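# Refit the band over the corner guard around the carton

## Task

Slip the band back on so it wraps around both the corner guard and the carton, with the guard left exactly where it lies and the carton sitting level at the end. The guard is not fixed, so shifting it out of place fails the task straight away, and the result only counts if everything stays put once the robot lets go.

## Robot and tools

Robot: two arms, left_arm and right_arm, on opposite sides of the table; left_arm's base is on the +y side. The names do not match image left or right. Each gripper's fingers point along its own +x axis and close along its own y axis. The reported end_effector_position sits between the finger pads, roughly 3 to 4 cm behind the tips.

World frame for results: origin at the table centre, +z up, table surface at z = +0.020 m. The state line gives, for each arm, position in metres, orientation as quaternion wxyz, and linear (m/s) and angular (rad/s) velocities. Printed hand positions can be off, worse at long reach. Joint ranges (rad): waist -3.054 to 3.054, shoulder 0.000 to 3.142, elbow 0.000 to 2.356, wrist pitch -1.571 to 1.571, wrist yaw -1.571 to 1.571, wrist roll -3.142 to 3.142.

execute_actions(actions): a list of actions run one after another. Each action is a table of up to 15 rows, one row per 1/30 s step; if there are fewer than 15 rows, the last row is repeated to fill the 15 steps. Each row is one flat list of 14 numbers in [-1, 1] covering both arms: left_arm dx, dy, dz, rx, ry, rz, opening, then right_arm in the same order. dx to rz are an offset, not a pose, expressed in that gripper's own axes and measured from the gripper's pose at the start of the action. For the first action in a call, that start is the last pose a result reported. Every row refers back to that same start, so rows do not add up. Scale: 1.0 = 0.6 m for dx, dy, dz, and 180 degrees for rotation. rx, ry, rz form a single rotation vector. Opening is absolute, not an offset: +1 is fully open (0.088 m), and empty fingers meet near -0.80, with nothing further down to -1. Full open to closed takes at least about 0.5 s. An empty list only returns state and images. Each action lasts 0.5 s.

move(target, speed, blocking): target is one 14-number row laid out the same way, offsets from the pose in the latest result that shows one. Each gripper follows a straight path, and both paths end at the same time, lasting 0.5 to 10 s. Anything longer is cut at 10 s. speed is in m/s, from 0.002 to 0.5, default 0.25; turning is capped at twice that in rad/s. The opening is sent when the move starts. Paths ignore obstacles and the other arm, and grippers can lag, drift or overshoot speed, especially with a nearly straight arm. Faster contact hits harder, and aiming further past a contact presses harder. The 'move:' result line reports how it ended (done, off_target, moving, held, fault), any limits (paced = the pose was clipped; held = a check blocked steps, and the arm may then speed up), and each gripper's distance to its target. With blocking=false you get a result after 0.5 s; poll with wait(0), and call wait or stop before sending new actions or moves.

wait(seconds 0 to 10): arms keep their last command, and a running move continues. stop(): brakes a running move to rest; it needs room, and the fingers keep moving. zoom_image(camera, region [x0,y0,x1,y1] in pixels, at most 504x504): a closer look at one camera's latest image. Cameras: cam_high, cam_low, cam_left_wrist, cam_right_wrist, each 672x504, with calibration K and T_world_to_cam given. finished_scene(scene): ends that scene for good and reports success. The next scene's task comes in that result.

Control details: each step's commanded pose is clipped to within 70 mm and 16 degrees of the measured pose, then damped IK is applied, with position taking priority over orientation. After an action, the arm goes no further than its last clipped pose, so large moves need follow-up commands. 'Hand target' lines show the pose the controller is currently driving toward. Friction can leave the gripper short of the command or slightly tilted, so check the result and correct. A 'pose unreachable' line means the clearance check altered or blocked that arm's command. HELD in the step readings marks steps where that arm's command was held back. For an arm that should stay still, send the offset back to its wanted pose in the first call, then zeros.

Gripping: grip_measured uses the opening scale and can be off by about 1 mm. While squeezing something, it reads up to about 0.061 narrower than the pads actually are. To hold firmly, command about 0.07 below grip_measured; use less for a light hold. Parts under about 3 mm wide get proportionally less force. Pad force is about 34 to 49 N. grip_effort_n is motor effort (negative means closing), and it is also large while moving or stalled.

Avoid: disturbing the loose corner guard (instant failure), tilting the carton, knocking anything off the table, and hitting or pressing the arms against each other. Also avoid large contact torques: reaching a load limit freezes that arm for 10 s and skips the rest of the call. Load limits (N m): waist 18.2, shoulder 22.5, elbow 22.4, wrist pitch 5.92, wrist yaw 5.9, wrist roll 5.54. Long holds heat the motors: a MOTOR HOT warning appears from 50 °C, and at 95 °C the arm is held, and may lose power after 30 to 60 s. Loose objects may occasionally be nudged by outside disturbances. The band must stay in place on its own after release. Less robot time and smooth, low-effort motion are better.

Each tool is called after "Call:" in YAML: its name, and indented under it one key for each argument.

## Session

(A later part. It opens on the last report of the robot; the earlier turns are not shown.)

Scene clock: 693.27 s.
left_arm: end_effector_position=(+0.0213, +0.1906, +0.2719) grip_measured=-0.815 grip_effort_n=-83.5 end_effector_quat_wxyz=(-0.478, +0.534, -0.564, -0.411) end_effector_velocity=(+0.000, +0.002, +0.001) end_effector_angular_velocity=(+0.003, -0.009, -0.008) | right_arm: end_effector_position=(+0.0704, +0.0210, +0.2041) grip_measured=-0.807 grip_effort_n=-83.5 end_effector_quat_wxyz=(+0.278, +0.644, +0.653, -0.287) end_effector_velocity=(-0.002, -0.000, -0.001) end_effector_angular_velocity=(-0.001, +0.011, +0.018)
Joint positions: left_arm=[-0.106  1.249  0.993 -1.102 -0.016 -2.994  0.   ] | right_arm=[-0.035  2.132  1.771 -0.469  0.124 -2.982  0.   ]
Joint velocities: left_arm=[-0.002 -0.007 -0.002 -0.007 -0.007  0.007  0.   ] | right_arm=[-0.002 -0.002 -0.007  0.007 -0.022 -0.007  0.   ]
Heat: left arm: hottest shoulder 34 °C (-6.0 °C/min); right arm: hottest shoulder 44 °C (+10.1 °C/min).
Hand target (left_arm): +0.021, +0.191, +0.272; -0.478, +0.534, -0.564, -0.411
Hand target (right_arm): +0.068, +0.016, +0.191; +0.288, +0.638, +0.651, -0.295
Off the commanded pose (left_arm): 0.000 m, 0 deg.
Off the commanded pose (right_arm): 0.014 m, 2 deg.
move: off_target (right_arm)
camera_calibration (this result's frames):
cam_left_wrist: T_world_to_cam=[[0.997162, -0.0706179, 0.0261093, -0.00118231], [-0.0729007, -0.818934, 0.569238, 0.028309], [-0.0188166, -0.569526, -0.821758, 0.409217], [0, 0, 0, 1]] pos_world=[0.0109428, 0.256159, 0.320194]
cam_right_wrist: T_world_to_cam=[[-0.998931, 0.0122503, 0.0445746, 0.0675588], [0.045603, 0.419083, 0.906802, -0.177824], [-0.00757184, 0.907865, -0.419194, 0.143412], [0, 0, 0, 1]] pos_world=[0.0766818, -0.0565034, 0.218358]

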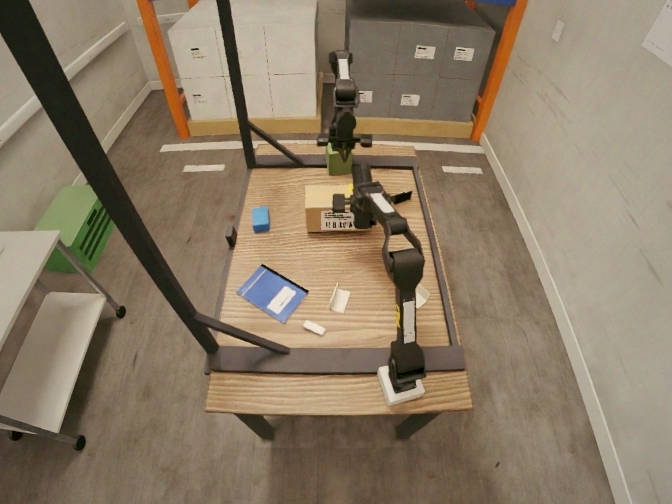

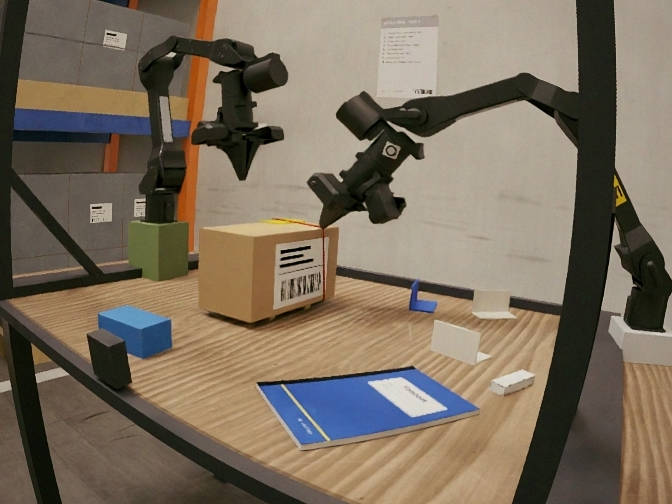

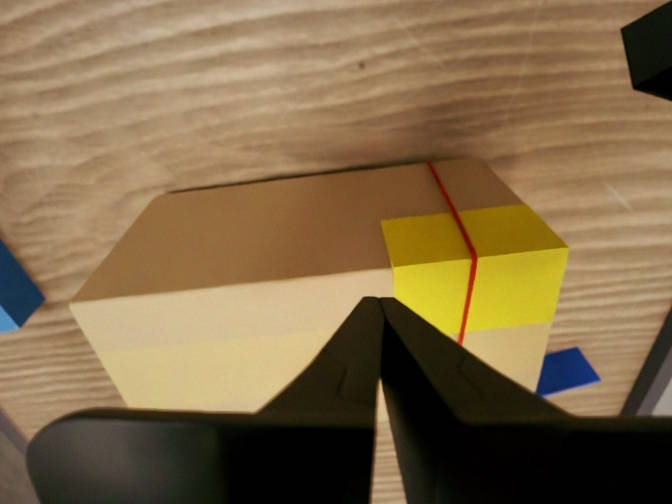

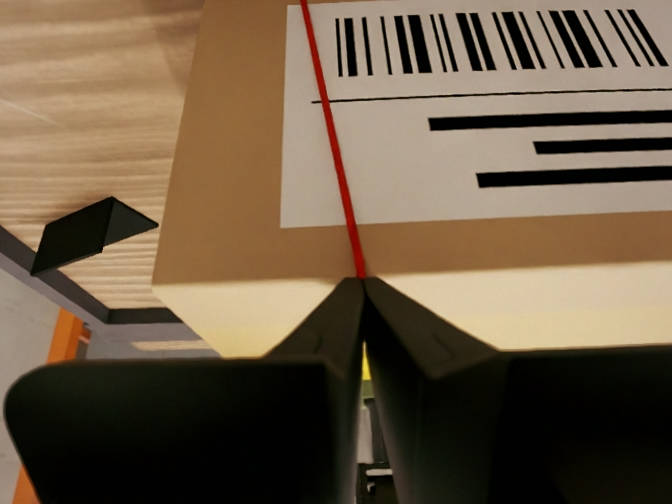

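Call:
move:
  target: [0,0,0,0,0,0,-0.86,-0.015,0,0,0,0,0,-1]
  speed: 0.01

Call:
zoom_image:
  camera: "cam_low"
  region: [260,170,400,290]

Scene clock: 697.73 s.
left_arm: end_effector_position=(+0.0213, +0.1906, +0.2719) grip_measured=-0.815 grip_effort_n=-83.5 end_effector_quat_wxyz=(-0.478, +0.534, -0.564, -0.411) end_effector_velocity=(+0.000, +0.006, -0.003) end_effector_angular_velocity=(+0.027, -0.004, +0.006) | right_arm: end_effector_position=(+0.0707, +0.0195, +0.2082) grip_measured=-0.807 grip_effort_n=-83.5 end_effector_quat_wxyz=(+0.277, +0.644, +0.653, -0.286) end_effector_velocity=(+0.003, -0.004, -0.003) end_effector_angular_velocity=(-0.020, -0.015, -0.002)
Joint positions: left_arm=[-0.106  1.249  0.993 -1.102 -0.016 -2.994  0.   ] | right_arm=[-0.035  2.123  1.771 -0.475  0.124 -2.982  0.   ]
Joint velocities: left_arm=[-0.002 -0.002 -0.007 -0.022 -0.007 -0.007  0.   ] | right_arm=[-0.002 -0.002 -0.002 -0.022  0.007 -0.007  0.   ]
Heat: left arm: hottest shoulder 34 °C (-5.0 °C/min); right arm: hottest shoulder 45 °C (+10.1 °C/min).
Hand target (left_arm): +0.021, +0.191, +0.272; -0.478, +0.534, -0.564, -0.411
Hand target (right_arm): +0.071, +0.015, +0.211; +0.278, +0.644, +0.653, -0.287
Off the commanded pose (left_arm): 0.000 m, 0 deg.
Off the commanded pose (right_arm): 0.005 m, 0 deg.
move: done
camera_calibration (this result's frames):
cam_left_wrist: T_world_to_cam=[[0.997162, -0.0706179, 0.0261093, -0.00118231], [-0.0729007, -0.818934, 0.569238, 0.028309], [-0.0188166, -0.569526, -0.821758, 0.409217], [0, 0, 0, 1]] pos_world=[0.0109428, 0.256159, 0.320194]
cam_right_wrist: T_world_to_cam=[[-0.998906, 0.0121331, 0.0451584, 0.0675839], [0.0461043, 0.416713, 0.907868, -0.181205], [-0.00780282, 0.908957, -0.416816, 0.146008], [0, 0, 0, 1]] pos_world=[0.0770036, -0.0580248, 0.222317]

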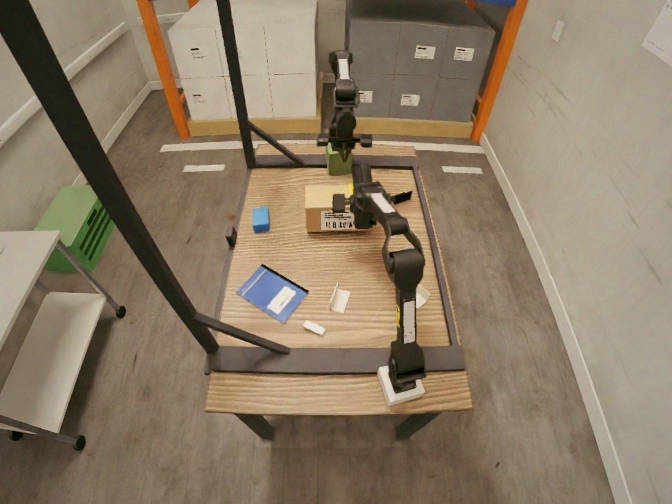

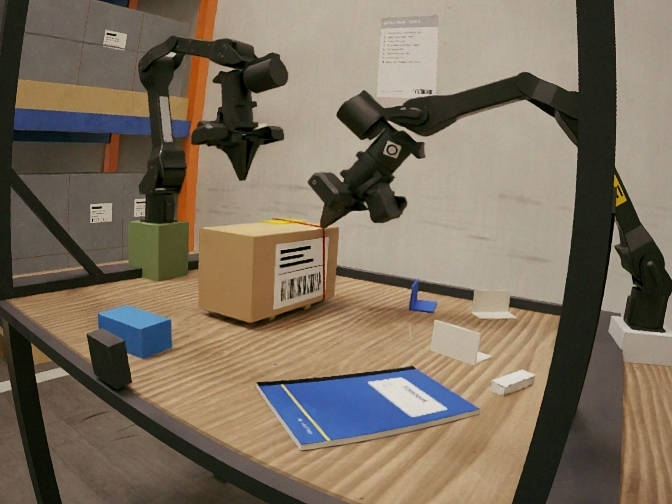

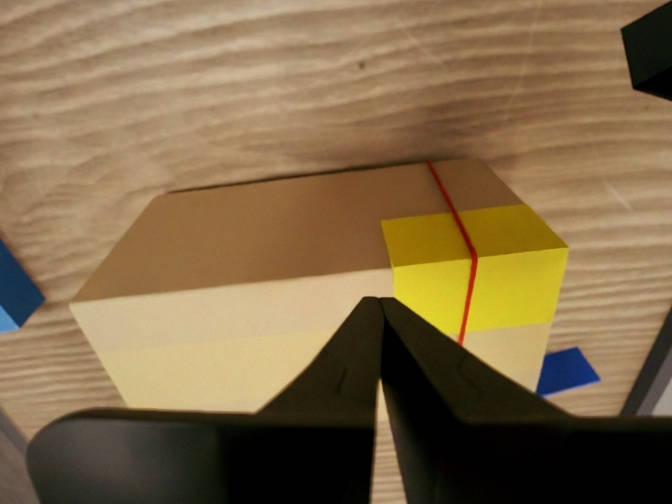

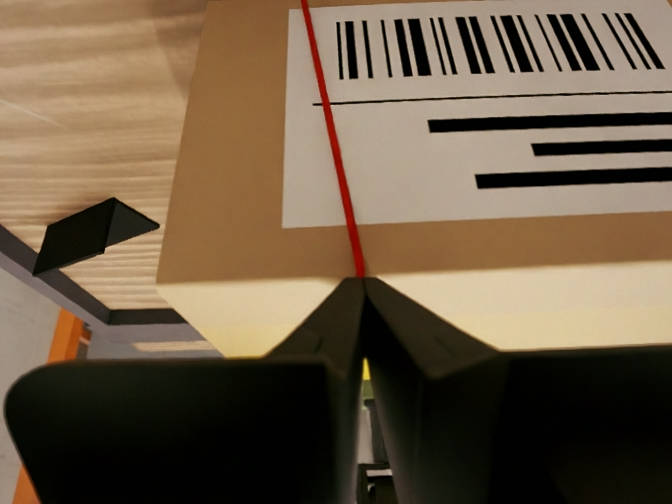

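Region (260, 170, 400, 290) of cam_low's 672x504 image, scaled by 3.600, with more detail than that image has; it fills the top 432 rows of this view, and the rest is white.

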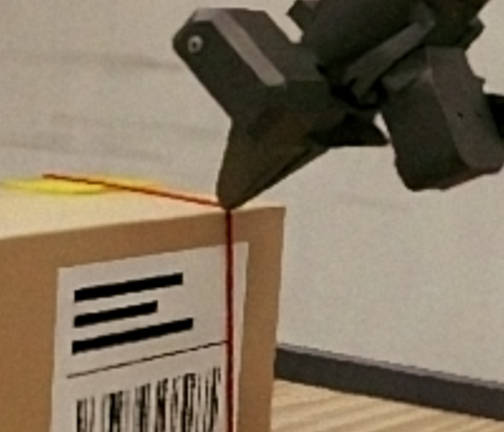

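Call:
move:
  target: [0,0,0,0,0,0,-0.86,0,0.022,0,0,0,0,-1]
  speed: 0.01

Call:
zoom_image:
  camera: "cam_low"
  region: [190,190,350,330]

Scene clock: 702.60 s.
left_arm: end_effector_position=(+0.0213, +0.1906, +0.2719) grip_measured=-0.815 grip_effort_n=-83.5 end_effector_quat_wxyz=(-0.478, +0.534, -0.564, -0.411) end_effector_velocity=(+0.000, +0.004, +0.000) end_effector_angular_velocity=(+0.017, -0.005, +0.006) | right_arm: end_effector_position=(+0.0821, +0.0224, +0.2088) grip_measured=-0.807 grip_effort_n=-83.5 end_effector_quat_wxyz=(+0.275, +0.645, +0.653, -0.285) end_effector_velocity=(+0.001, -0.002, -0.001) end_effector_angular_velocity=(-0.008, -0.001, +0.008)
Joint positions: left_arm=[-0.106  1.249  0.993 -1.102 -0.016 -2.994  0.   ] | right_arm=[-0.06   2.123  1.771 -0.469  0.11  -2.999  0.   ]
Joint velocities: left_arm=[-0.002 -0.002  0.002 -0.022 -0.007 -0.007  0.   ] | right_arm=[-0.002 -0.002 -0.002 -0.007 -0.007 -0.007  0.   ]
Heat: left arm: hottest shoulder 34 °C (-4.0 °C/min); right arm: hottest shoulder 47 °C (+12.1 °C/min).
Hand target (left_arm): +0.021, +0.191, +0.272; -0.478, +0.534, -0.564, -0.411
Hand target (right_arm): +0.084, +0.020, +0.208; +0.277, +0.644, +0.653, -0.286
Off the commanded pose (left_arm): 0.000 m, 0 deg.
Off the commanded pose (right_arm): 0.003 m, 0 deg.
move: done
camera_calibration (this result's frames):
cam_left_wrist: T_world_to_cam=[[0.997162, -0.0706179, 0.0261093, -0.00118231], [-0.0729007, -0.818934, 0.569238, 0.028309], [-0.0188166, -0.569526, -0.821758, 0.409217], [0, 0, 0, 1]] pos_world=[0.0109428, 0.256159, 0.320194]
cam_right_wrist: T_world_to_cam=[[-0.998869, 0.014519, 0.0452865, 0.0788674], [0.0472371, 0.413163, 0.909431, -0.183793], [-0.00550673, 0.910541, -0.413382, 0.142735], [0, 0, 0, 1]] pos_world=[0.088246, -0.0551747, 0.22258]

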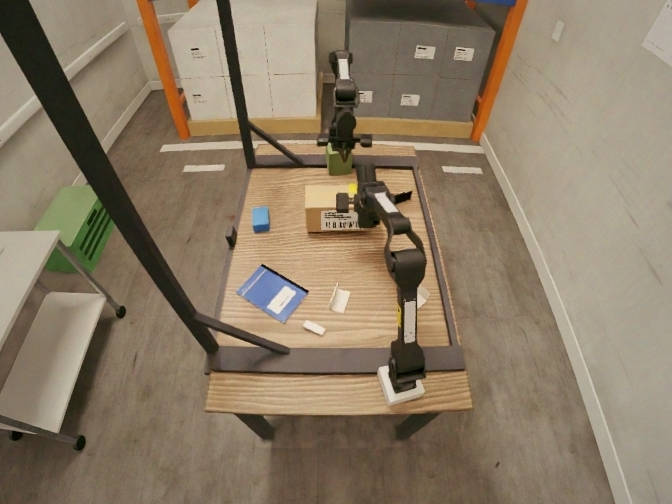

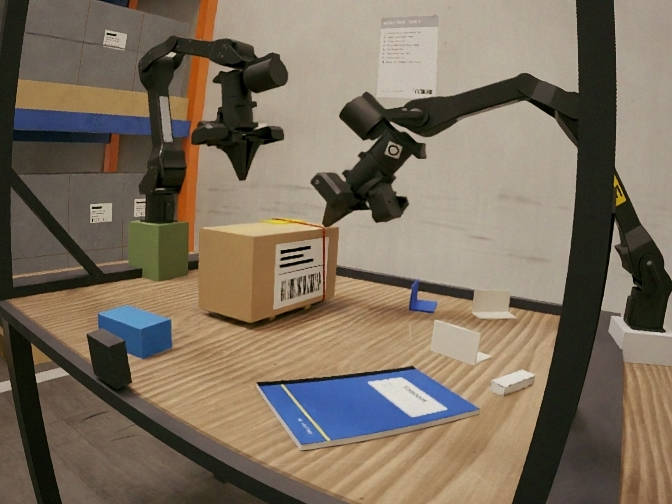

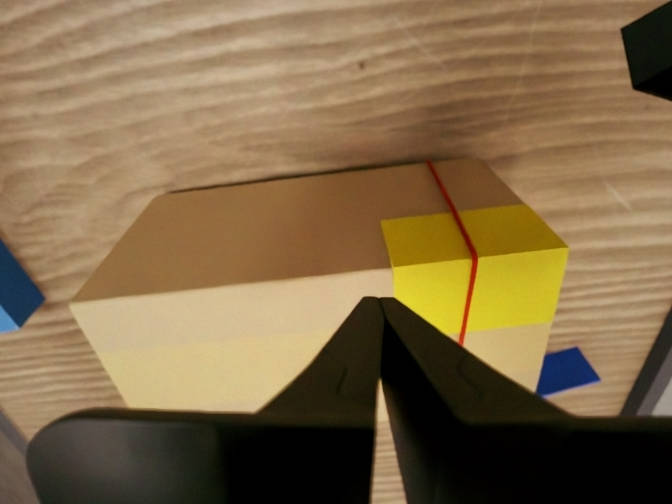

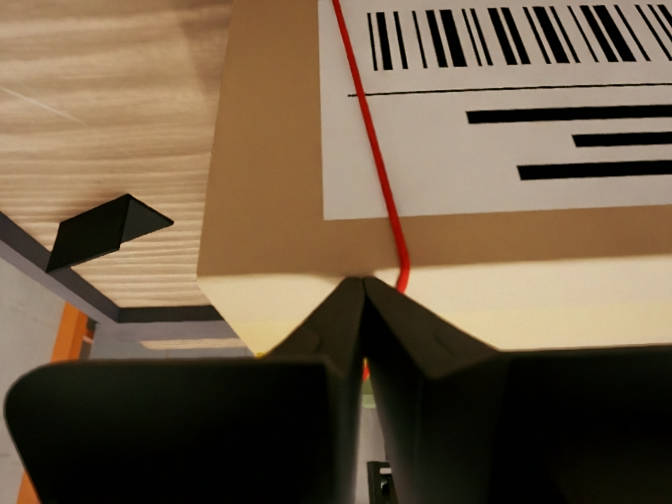

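Region (190, 190, 350, 330) of cam_low's 672x504 image, scaled by 3.150, with more detail than that image has; it fills the top 441 rows of this view, and the rest is white.

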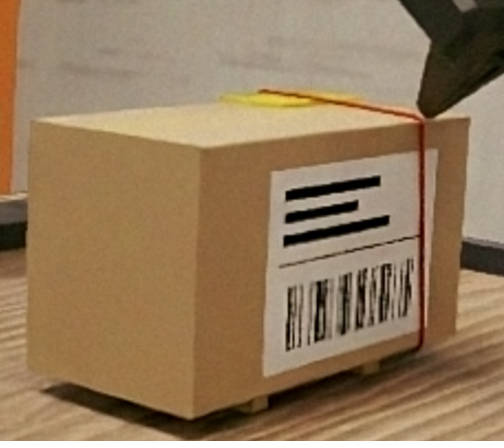

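Call:
move:
  target: [0,0,0,0,0,0,-0.86,-0.313,0,0.207,0,0,0,-1]
  speed: 0.15

Scene clock: 738.80 s.
left_arm: end_effector_position=(+0.0213, +0.1906, +0.2719) grip_measured=-0.815 grip_effort_n=-83.5 end_effector_quat_wxyz=(-0.478, +0.534, -0.564, -0.411) end_effector_velocity=(+0.000, +0.003, -0.002) end_effector_angular_velocity=(+0.013, -0.008, -0.008) | right_arm: end_effector_position=(+0.0856, -0.1920, +0.2643) grip_measured=-0.807 grip_effort_n=-83.5 end_effector_quat_wxyz=(+0.272, +0.645, +0.655, -0.284) end_effector_velocity=(-0.001, -0.004, -0.005) end_effector_angular_velocity=(-0.031, +0.012, +0.007)
Joint positions: left_arm=[-0.106  1.249  0.993 -1.102 -0.016 -2.994  0.   ] | right_arm=[ 0.084  1.292  1.044 -0.582  0.204 -2.892  0.   ]
Joint velocities: left_arm=[-0.002 -0.002 -0.007 -0.007 -0.007  0.007  0.   ] | right_arm=[-0.002  0.002 -0.002 -0.022 -0.022  0.007  0.   ]
Heat: left arm: hottest shoulder 34 °C (-1.0 °C/min); right arm: hottest shoulder 56 °C (+15.1 °C/min). Fold the right arm in close to its base before you think long.
Hand target (left_arm): +0.021, +0.191, +0.272; -0.478, +0.534, -0.564, -0.411
Hand target (right_arm): +0.086, -0.196, +0.261; +0.274, +0.645, +0.653, -0.286
Off the commanded pose (left_arm): 0.000 m, 0 deg.
Off the commanded pose (right_arm): 0.006 m, 0 deg.
MOTOR HOT: a motor of the right arm reached 50 °C. Now the hottest motor of the right arm, joint 2 (shoulder), reports 56 °C. The temperature limit of the motors' drives, at which the controller stops that arm, is 95 °C. To cool a motor, set the load down, stop pushing, or move to a pose that needs little force.
move: done
camera_calibration (this result's frames):
cam_left_wrist: T_world_to_cam=[[0.997162, -0.0706179, 0.0261093, -0.00118231], [-0.0729007, -0.818934, 0.569238, 0.028309], [-0.0188166, -0.569526, -0.821758, 0.409217], [0, 0, 0, 1]] pos_world=[0.0109428, 0.256159, 0.320194]
cam_right_wrist: T_world_to_cam=[[-0.998691, 0.0123031, 0.0496532, 0.0813164], [0.0503614, 0.406753, 0.912149, -0.148046], [-0.00897426, 0.913455, -0.40684, 0.36004], [0, 0, 0, 1]] pos_world=[0.0918969, -0.269663, 0.277482]

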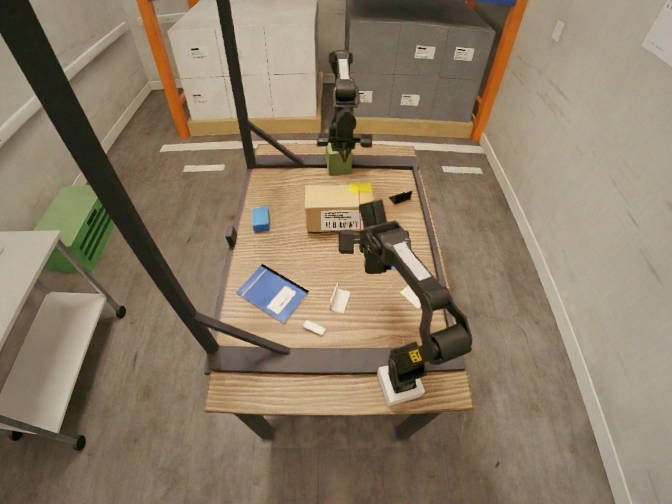

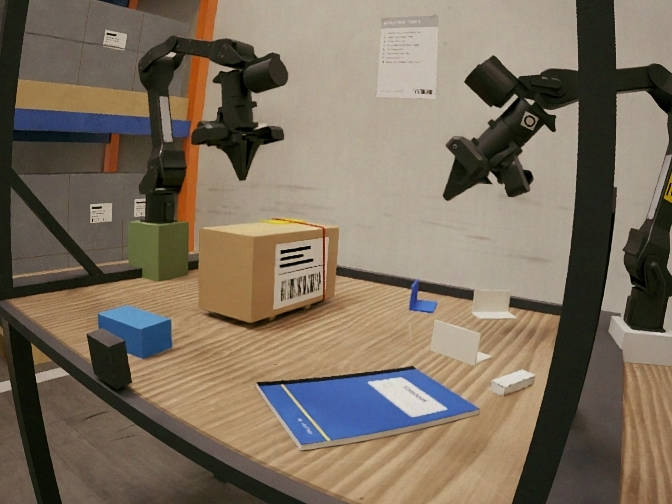

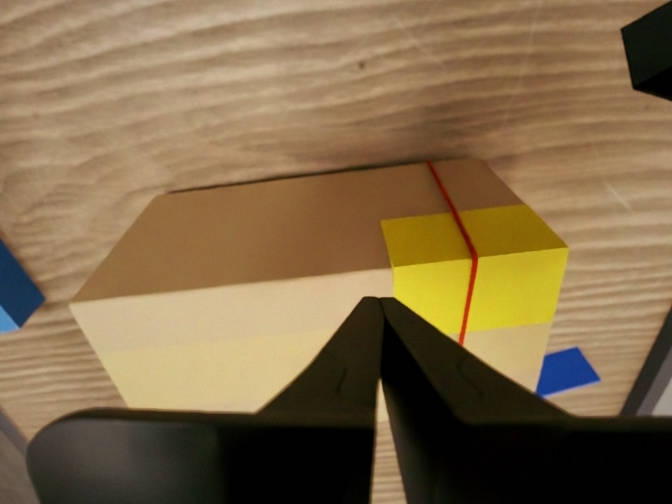

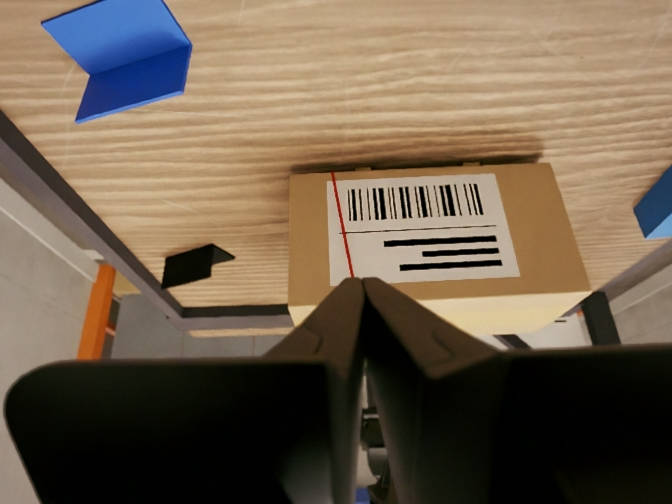

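Call:
execute_actions:
  actions: []

Scene clock: 750.90 s.
left_arm: end_effector_position=(+0.0213, +0.1906, +0.2719) grip_measured=-0.815 grip_effort_n=-83.5 end_effector_quat_wxyz=(-0.478, +0.534, -0.564, -0.411) end_effector_velocity=(+0.001, -0.001, +0.001) end_effector_angular_velocity=(-0.012, -0.009, -0.008) | right_arm: end_effector_position=(+0.0855, -0.1921, +0.2642) grip_measured=-0.807 grip_effort_n=-83.5 end_effector_quat_wxyz=(+0.272, +0.645, +0.655, -0.284) end_effector_velocity=(-0.002, -0.001, +0.000) end_effector_angular_velocity=(-0.007, +0.010, +0.018)
Joint positions: left_arm=[-0.106  1.249  0.993 -1.102 -0.016 -2.994  0.   ] | right_arm=[ 0.084  1.292  1.044 -0.582  0.204 -2.892  0.   ]
Joint velocities: left_arm=[-0.002 -0.007 -0.002  0.007 -0.007  0.007  0.   ] | right_arm=[-0.002 -0.002  0.002 -0.007 -0.022 -0.007  0.   ]
Heat: left arm: hottest elbow 34 °C (-1.0 °C/min); right arm: hottest shoulder 51 °C (+8.1 °C/min). Fold the right arm in close to its base before you think long.
Hand target (left_arm): +0.021, +0.191, +0.272; -0.478, +0.534, -0.564, -0.411
Hand target (right_arm): +0.086, -0.196, +0.261; +0.275, +0.645, +0.654, -0.286
Off the commanded pose (left_arm): 0.000 m, 0 deg.
Off the commanded pose (right_arm): 0.006 m, 0 deg.
MOTOR HOT: still on. Now the hottest motor of the right arm, joint 2 (shoulder), reports 51 °C; a drive's own limit is 95 °C.
camera_calibration (this result's frames):
cam_left_wrist: T_world_to_cam=[[0.997162, -0.0706179, 0.0261093, -0.00118231], [-0.0729007, -0.818934, 0.569238, 0.028309], [-0.0188166, -0.569526, -0.821758, 0.409217], [0, 0, 0, 1]] pos_world=[0.0109428, 0.256159, 0.320194]
cam_right_wrist: T_world_to_cam=[[-0.998701, 0.0119401, 0.0495263, 0.0811763], [0.0500943, 0.407101, 0.912008, -0.147827], [-0.00927279, 0.913305, -0.407171, 0.360182], [0, 0, 0, 1]] pos_world=[0.0918161, -0.269745, 0.277455]

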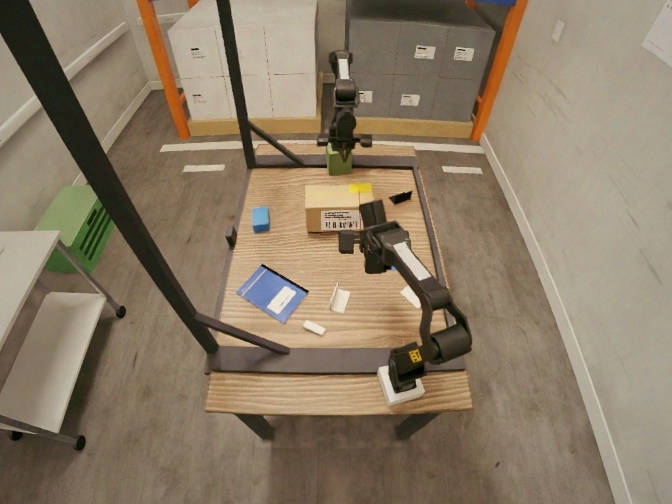

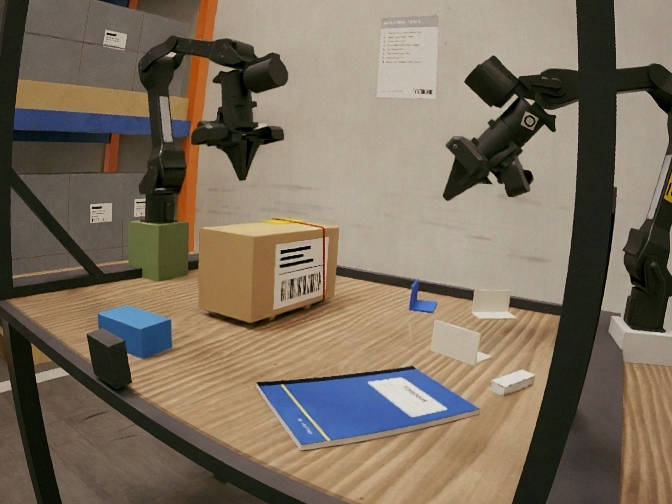

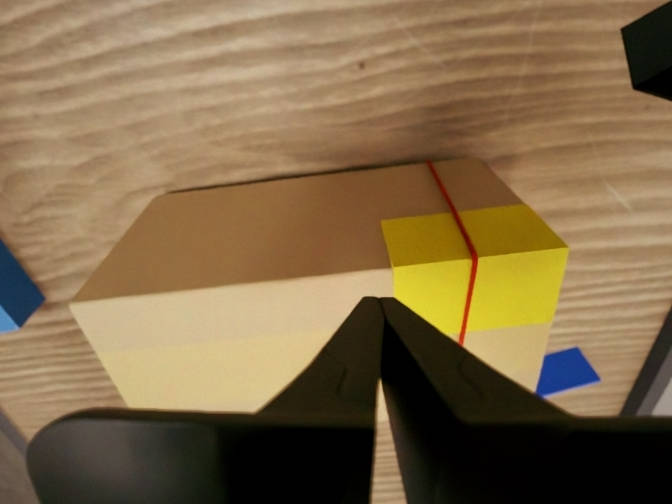

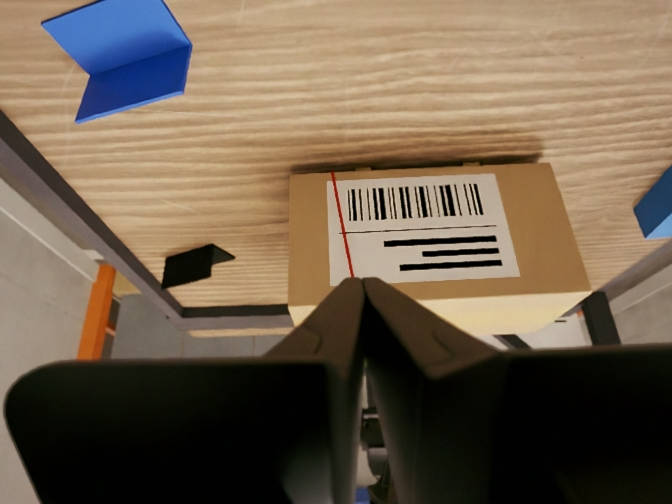

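Call:
move:
  target: [0.095,-0.073,-0.22,0,0,-0.067,-0.5, -0.09,0.033,0.167,0,0,0,-0.86]
  speed: 0.15

Scene clock: 763.50 s.
left_arm: end_effector_position=(+0.0551, +0.0482, +0.2481) grip_measured=-0.503 grip_effort_n=17.0 end_effector_quat_wxyz=(-0.516, +0.591, -0.508, -0.356) end_effector_velocity=(+0.002, +0.002, -0.001) end_effector_angular_velocity=(+0.015, -0.023, -0.004) | right_arm: end_effector_position=(+0.1054, -0.2984, +0.2393) grip_measured=-0.807 grip_effort_n=-83.5 end_effector_quat_wxyz=(+0.267, +0.645, +0.658, -0.283) end_effector_velocity=(+0.000, -0.005, -0.005) end_effector_angular_velocity=(-0.022, -0.009, +0.013)
Joint positions: left_arm=[-0.116  1.785  1.382 -0.917 -0.223 -2.998  0.014] | right_arm=[ 0.193  0.832  0.715 -0.722  0.274 -2.809  0.   ]
Joint velocities: left_arm=[-0.002  0.002 -0.002 -0.007 -0.022  0.007  0.   ] | right_arm=[ 0.002 -0.007 -0.007 -0.022 -0.007 -0.007  0.   ]
Heat: left arm: hottest elbow 34 °C (+0.0 °C/min); right arm: hottest shoulder 47 °C (+0.0 °C/min).
Hand target (left_arm): +0.055, +0.046, +0.244; -0.518, +0.590, -0.505, -0.359
Hand target (right_arm): +0.106, -0.301, +0.234; +0.271, +0.645, +0.655, -0.284
Off the commanded pose (left_arm): 0.004 m, 1 deg.
Off the commanded pose (right_arm): 0.007 m, 1 deg.
MOTOR HOT: cleared. Now the hottest motor of the right arm, joint 2 (shoulder), reports 47 °C.
move: done
camera_calibration (this result's frames):
cam_left_wrist: T_world_to_cam=[[0.97332, -0.0265166, 0.227914, -0.0952577], [-0.155574, -0.806378, 0.570572, -0.0686751], [0.168655, -0.590806, -0.788989, 0.291739], [0, 0, 0, 1]] pos_world=[0.0328289, 0.114457, 0.291073]
cam_right_wrist: T_world_to_cam=[[-0.998383, 0.00976808, 0.0560037, 0.101324], [0.0552649, 0.397713, 0.915844, -0.0871314], [-0.0133274, 0.917458, -0.39761, 0.44674], [0, 0, 0, 1]] pos_world=[0.111929, -0.376201, 0.251752]

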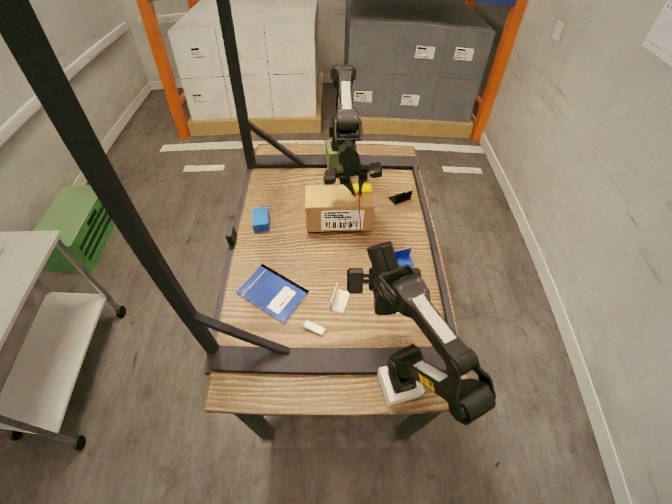

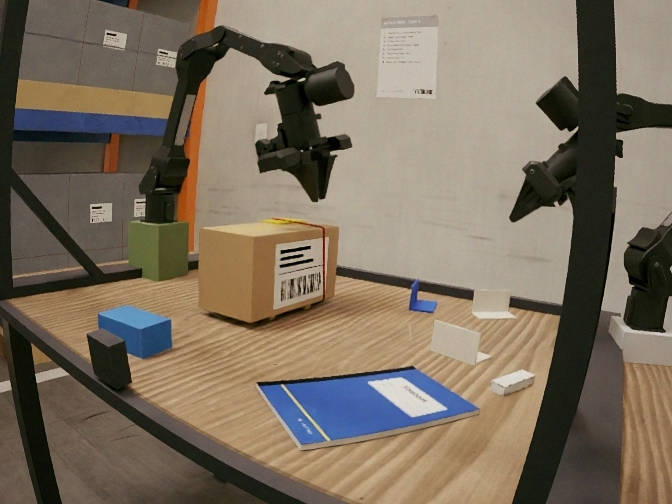

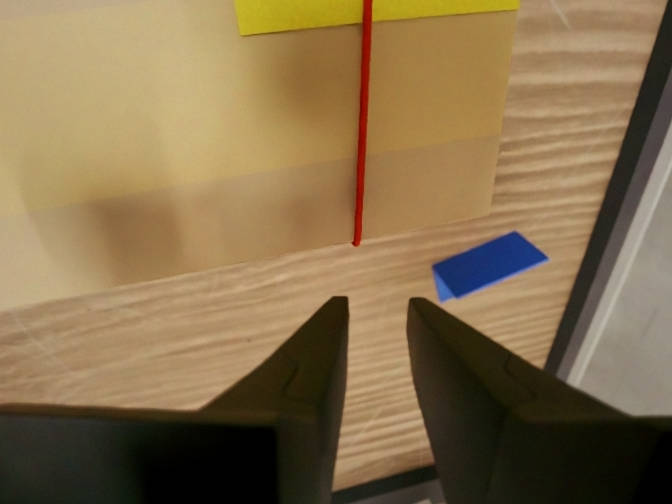

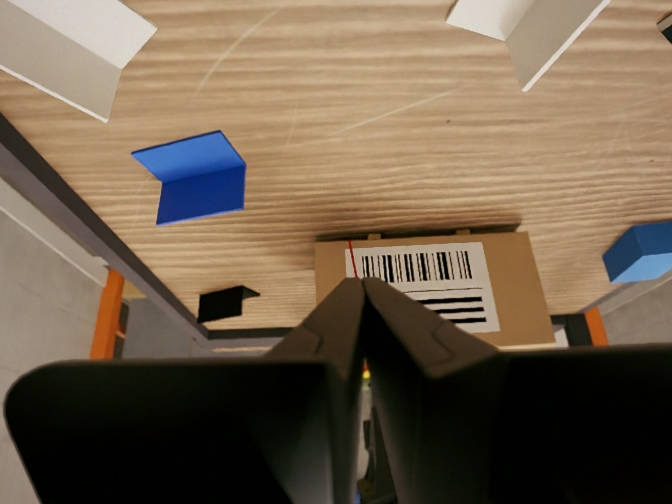

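Call:
move:
  target: [0.07,0.001,0.012,0,0,0,-0.5, 0,0,0,0,0,0,-0.86]
  speed: 0.08

Call:
zoom_image:
  camera: "cam_left_wrist"
  region: [260,180,480,345]

Call:
zoom_image:
  camera: "cam_low"
  region: [240,160,400,300]

Scene clock: 775.03 s.
left_arm: end_effector_position=(+0.0648, +0.0431, +0.2151) grip_measured=-0.503 grip_effort_n=16.5 end_effector_quat_wxyz=(-0.509, +0.599, -0.510, -0.350) end_effector_velocity=(-0.004, +0.002, -0.003) end_effector_angular_velocity=(+0.009, +0.024, -0.002) | right_arm: end_effector_position=(+0.1053, -0.2985, +0.2394) grip_measured=-0.807 grip_effort_n=-83.5 end_effector_quat_wxyz=(+0.267, +0.645, +0.658, -0.283) end_effector_velocity=(-0.003, +0.000, -0.001) end_effector_angular_velocity=(-0.004, +0.011, +0.018)
Joint positions: left_arm=[-0.09   1.817  1.281 -0.756 -0.22  -2.975  0.014] | right_arm=[ 0.193  0.831  0.715 -0.722  0.274 -2.809  0.   ]
Joint velocities: left_arm=[-0.002  0.002 -0.002 -0.007  0.022 -0.007 -0.   ] | right_arm=[-0.002  0.002 -0.002  0.007 -0.022 -0.007  0.   ]
Heat: left arm: hottest shoulder 34 °C (+0.0 °C/min); right arm: hottest shoulder 43 °C (-8.1 °C/min).
Hand target (left_arm): +0.065, +0.046, +0.207; -0.516, +0.591, -0.508, -0.356
Hand target (right_arm): +0.105, -0.298, +0.239; +0.267, +0.645, +0.658, -0.283
Off the commanded pose (left_arm): 0.009 m, 1 deg.
Off the commanded pose (right_arm): 0.000 m, 0 deg.
move: off_target (left_arm)
camera_calibration (this result's frames):
cam_left_wrist: T_world_to_cam=[[0.97246, -0.0177252, 0.232394, -0.0986151], [-0.155067, -0.793597, 0.588352, -0.0568198], [0.173999, -0.608186, -0.77449, 0.258359], [0, 0, 0, 1]] pos_world=[0.0421342, 0.11029, 0.256444]
cam_right_wrist: T_world_to_cam=[[-0.998386, 0.00938722, 0.0560037, 0.101159], [0.0551132, 0.397734, 0.915844, -0.0870911], [-0.0136773, 0.917453, -0.39761, 0.446879], [0, 0, 0, 1]] pos_world=[0.111908, -0.376301, 0.25178]

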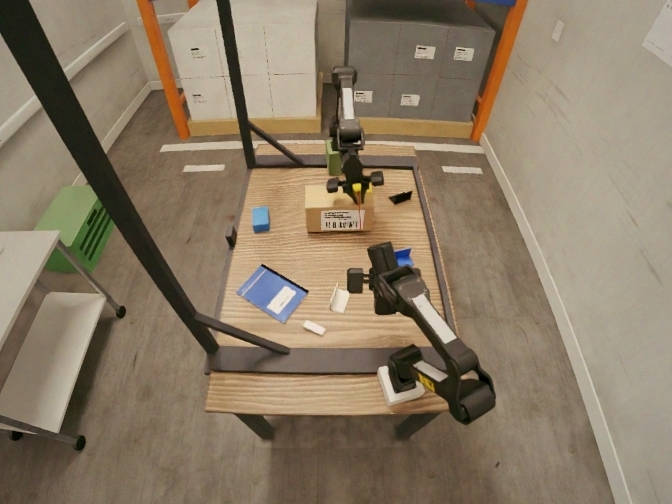

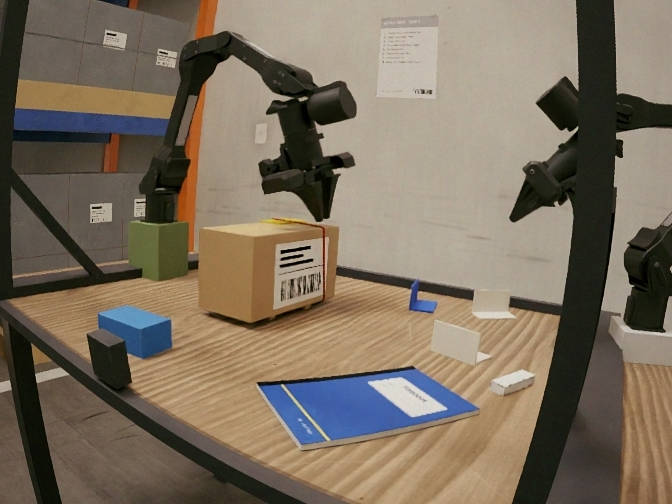

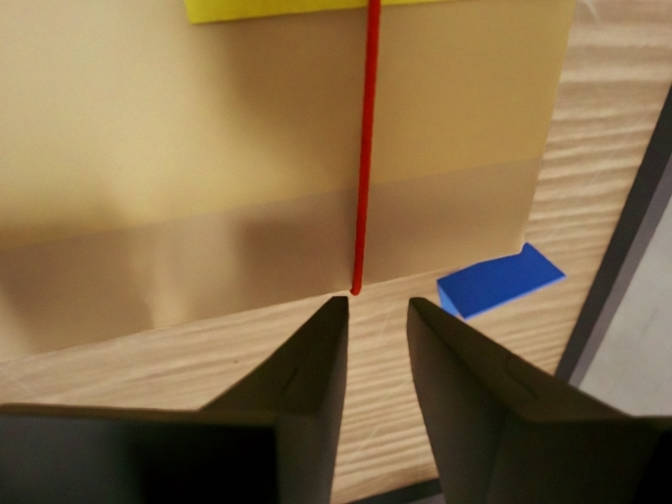

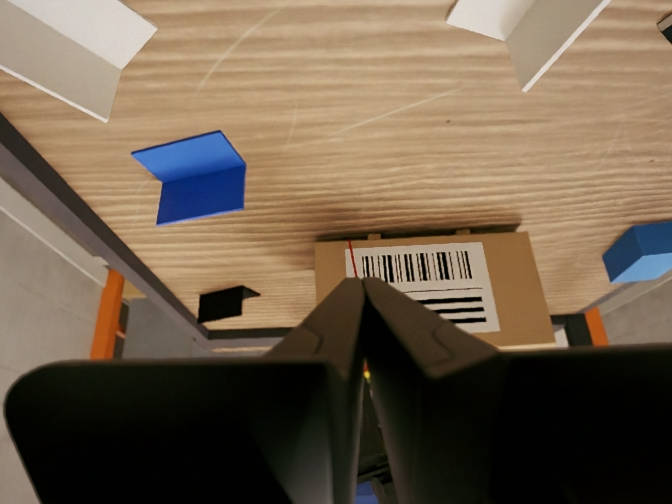

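Region (260, 180, 480, 345) of cam_left_wrist's 672x504 image, scaled by 2.291, with more detail than that image has; it fills the top 378 rows of this view, and the rest is white.

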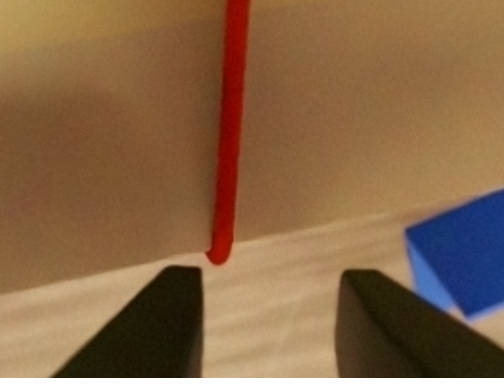

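Region (240, 160, 400, 300) of cam_low's 672x504 image, scaled by 3.150, with more detail than that image has; it fills the top 441 rows of this view, and the rest is white.

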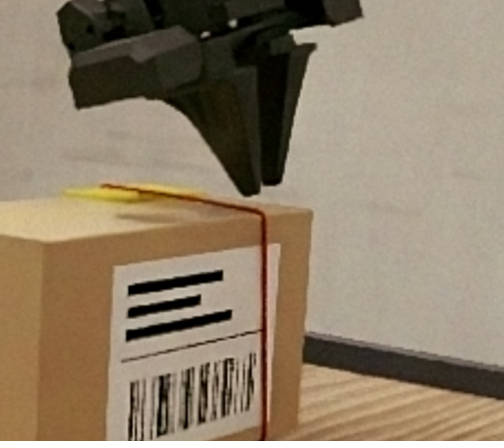

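Call:
move:
  target: [0.031,0.008,0.012,0,0,0,-0.5, 0,0,0,0,0,0,-0.86]
  speed: 0.03

Call:
zoom_image:
  camera: "cam_left_wrist"
  region: [260,180,480,345]

Call:
zoom_image:
  camera: "cam_low"
  region: [280,180,360,250]

Scene clock: 781.43 s.
left_arm: end_effector_position=(+0.0649, +0.0425, +0.2041) grip_measured=-0.503 grip_effort_n=17.0 end_effector_quat_wxyz=(-0.503, +0.605, -0.514, -0.343) end_effector_velocity=(+0.002, +0.004, -0.003) end_effector_angular_velocity=(+0.020, -0.022, -0.003) | right_arm: end_effector_position=(+0.1053, -0.2985, +0.2394) grip_measured=-0.807 grip_effort_n=-83.5 end_effector_quat_wxyz=(+0.267, +0.645, +0.658, -0.283) end_effector_velocity=(+0.000, -0.002, -0.002) end_effector_angular_velocity=(-0.009, -0.003, +0.008)
Joint positions: left_arm=[-0.09   1.817  1.229 -0.681 -0.22  -2.975  0.014] | right_arm=[ 0.193  0.831  0.715 -0.722  0.274 -2.809  0.   ]
Joint velocities: left_arm=[-0.002  0.002 -0.007 -0.007 -0.022  0.007 -0.   ] | right_arm=[-0.002 -0.002 -0.002 -0.007 -0.007 -0.007  0.   ]
Heat: left arm: hottest shoulder 35 °C (+1.0 °C/min); right arm: hottest shoulder 41 °C (-12.0 °C/min).
Hand target (left_arm): +0.065, +0.046, +0.195; -0.509, +0.599, -0.510, -0.350
Hand target (right_arm): +0.105, -0.299, +0.239; +0.267, +0.645, +0.658, -0.283
Off the commanded pose (left_arm): 0.010 m, 1 deg.
Off the commanded pose (right_arm): 0.000 m, 0 deg.
move: off_target (left_arm)
camera_calibration (this result's frames):
cam_left_wrist: T_world_to_cam=[[0.972119, -0.0123965, 0.234158, -0.0966671], [-0.155939, -0.779954, 0.606098, -0.0549343], [0.175119, -0.625714, -0.760142, 0.247228], [0, 0, 0, 1]] pos_world=[0.0421113, 0.110649, 0.243859]
cam_right_wrist: T_world_to_cam=[[-0.998386, 0.00938722, 0.0560037, 0.101159], [0.0551132, 0.397734, 0.915844, -0.0870911], [-0.0136773, 0.917453, -0.39761, 0.446879], [0, 0, 0, 1]] pos_world=[0.111908, -0.376301, 0.25178]

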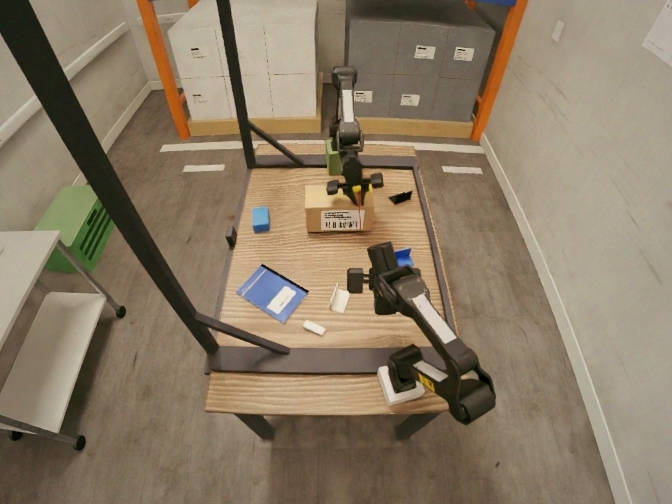

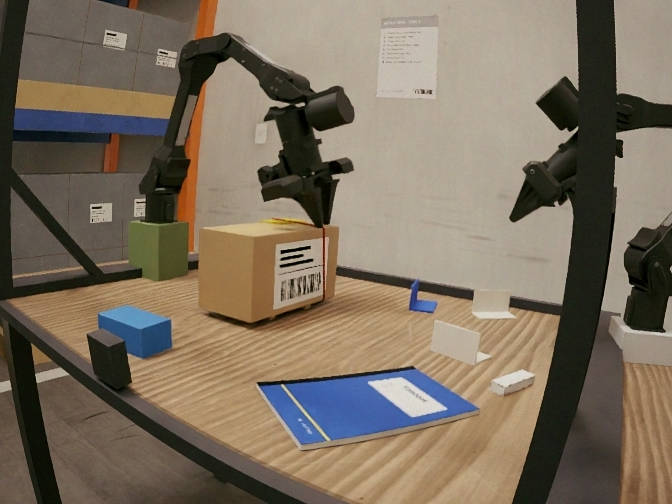

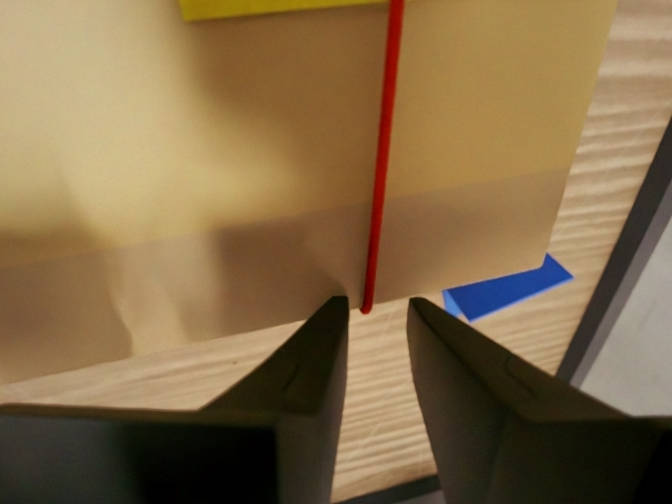

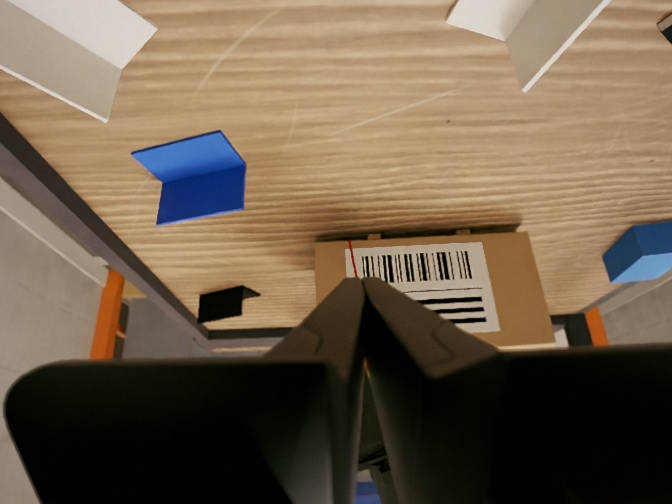

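Region (260, 180, 480, 345) of cam_left_wrist's 672x504 image, scaled by 2.291, with more detail than that image has; it fills the top 378 rows of this view, and the rest is white.

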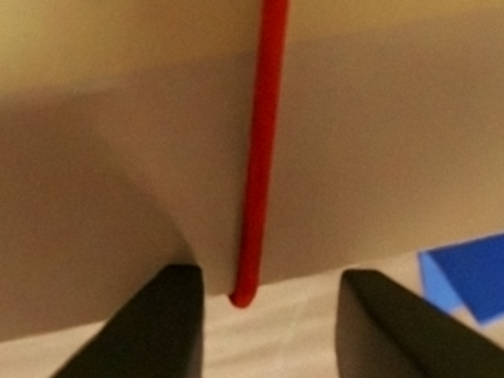

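Region (280, 180, 360, 250) of cam_low's 672x504 image, scaled by 6.300, with more detail than that image has; it fills the top 441 rows of this view, and the rest is white.

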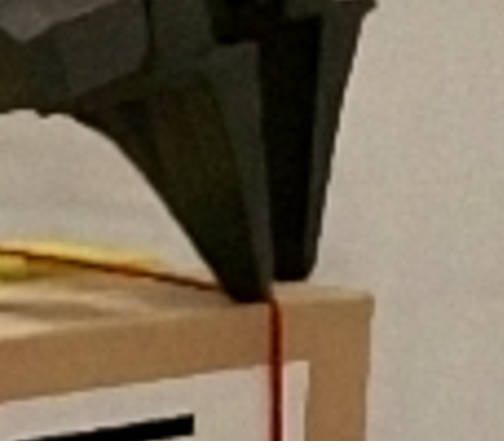

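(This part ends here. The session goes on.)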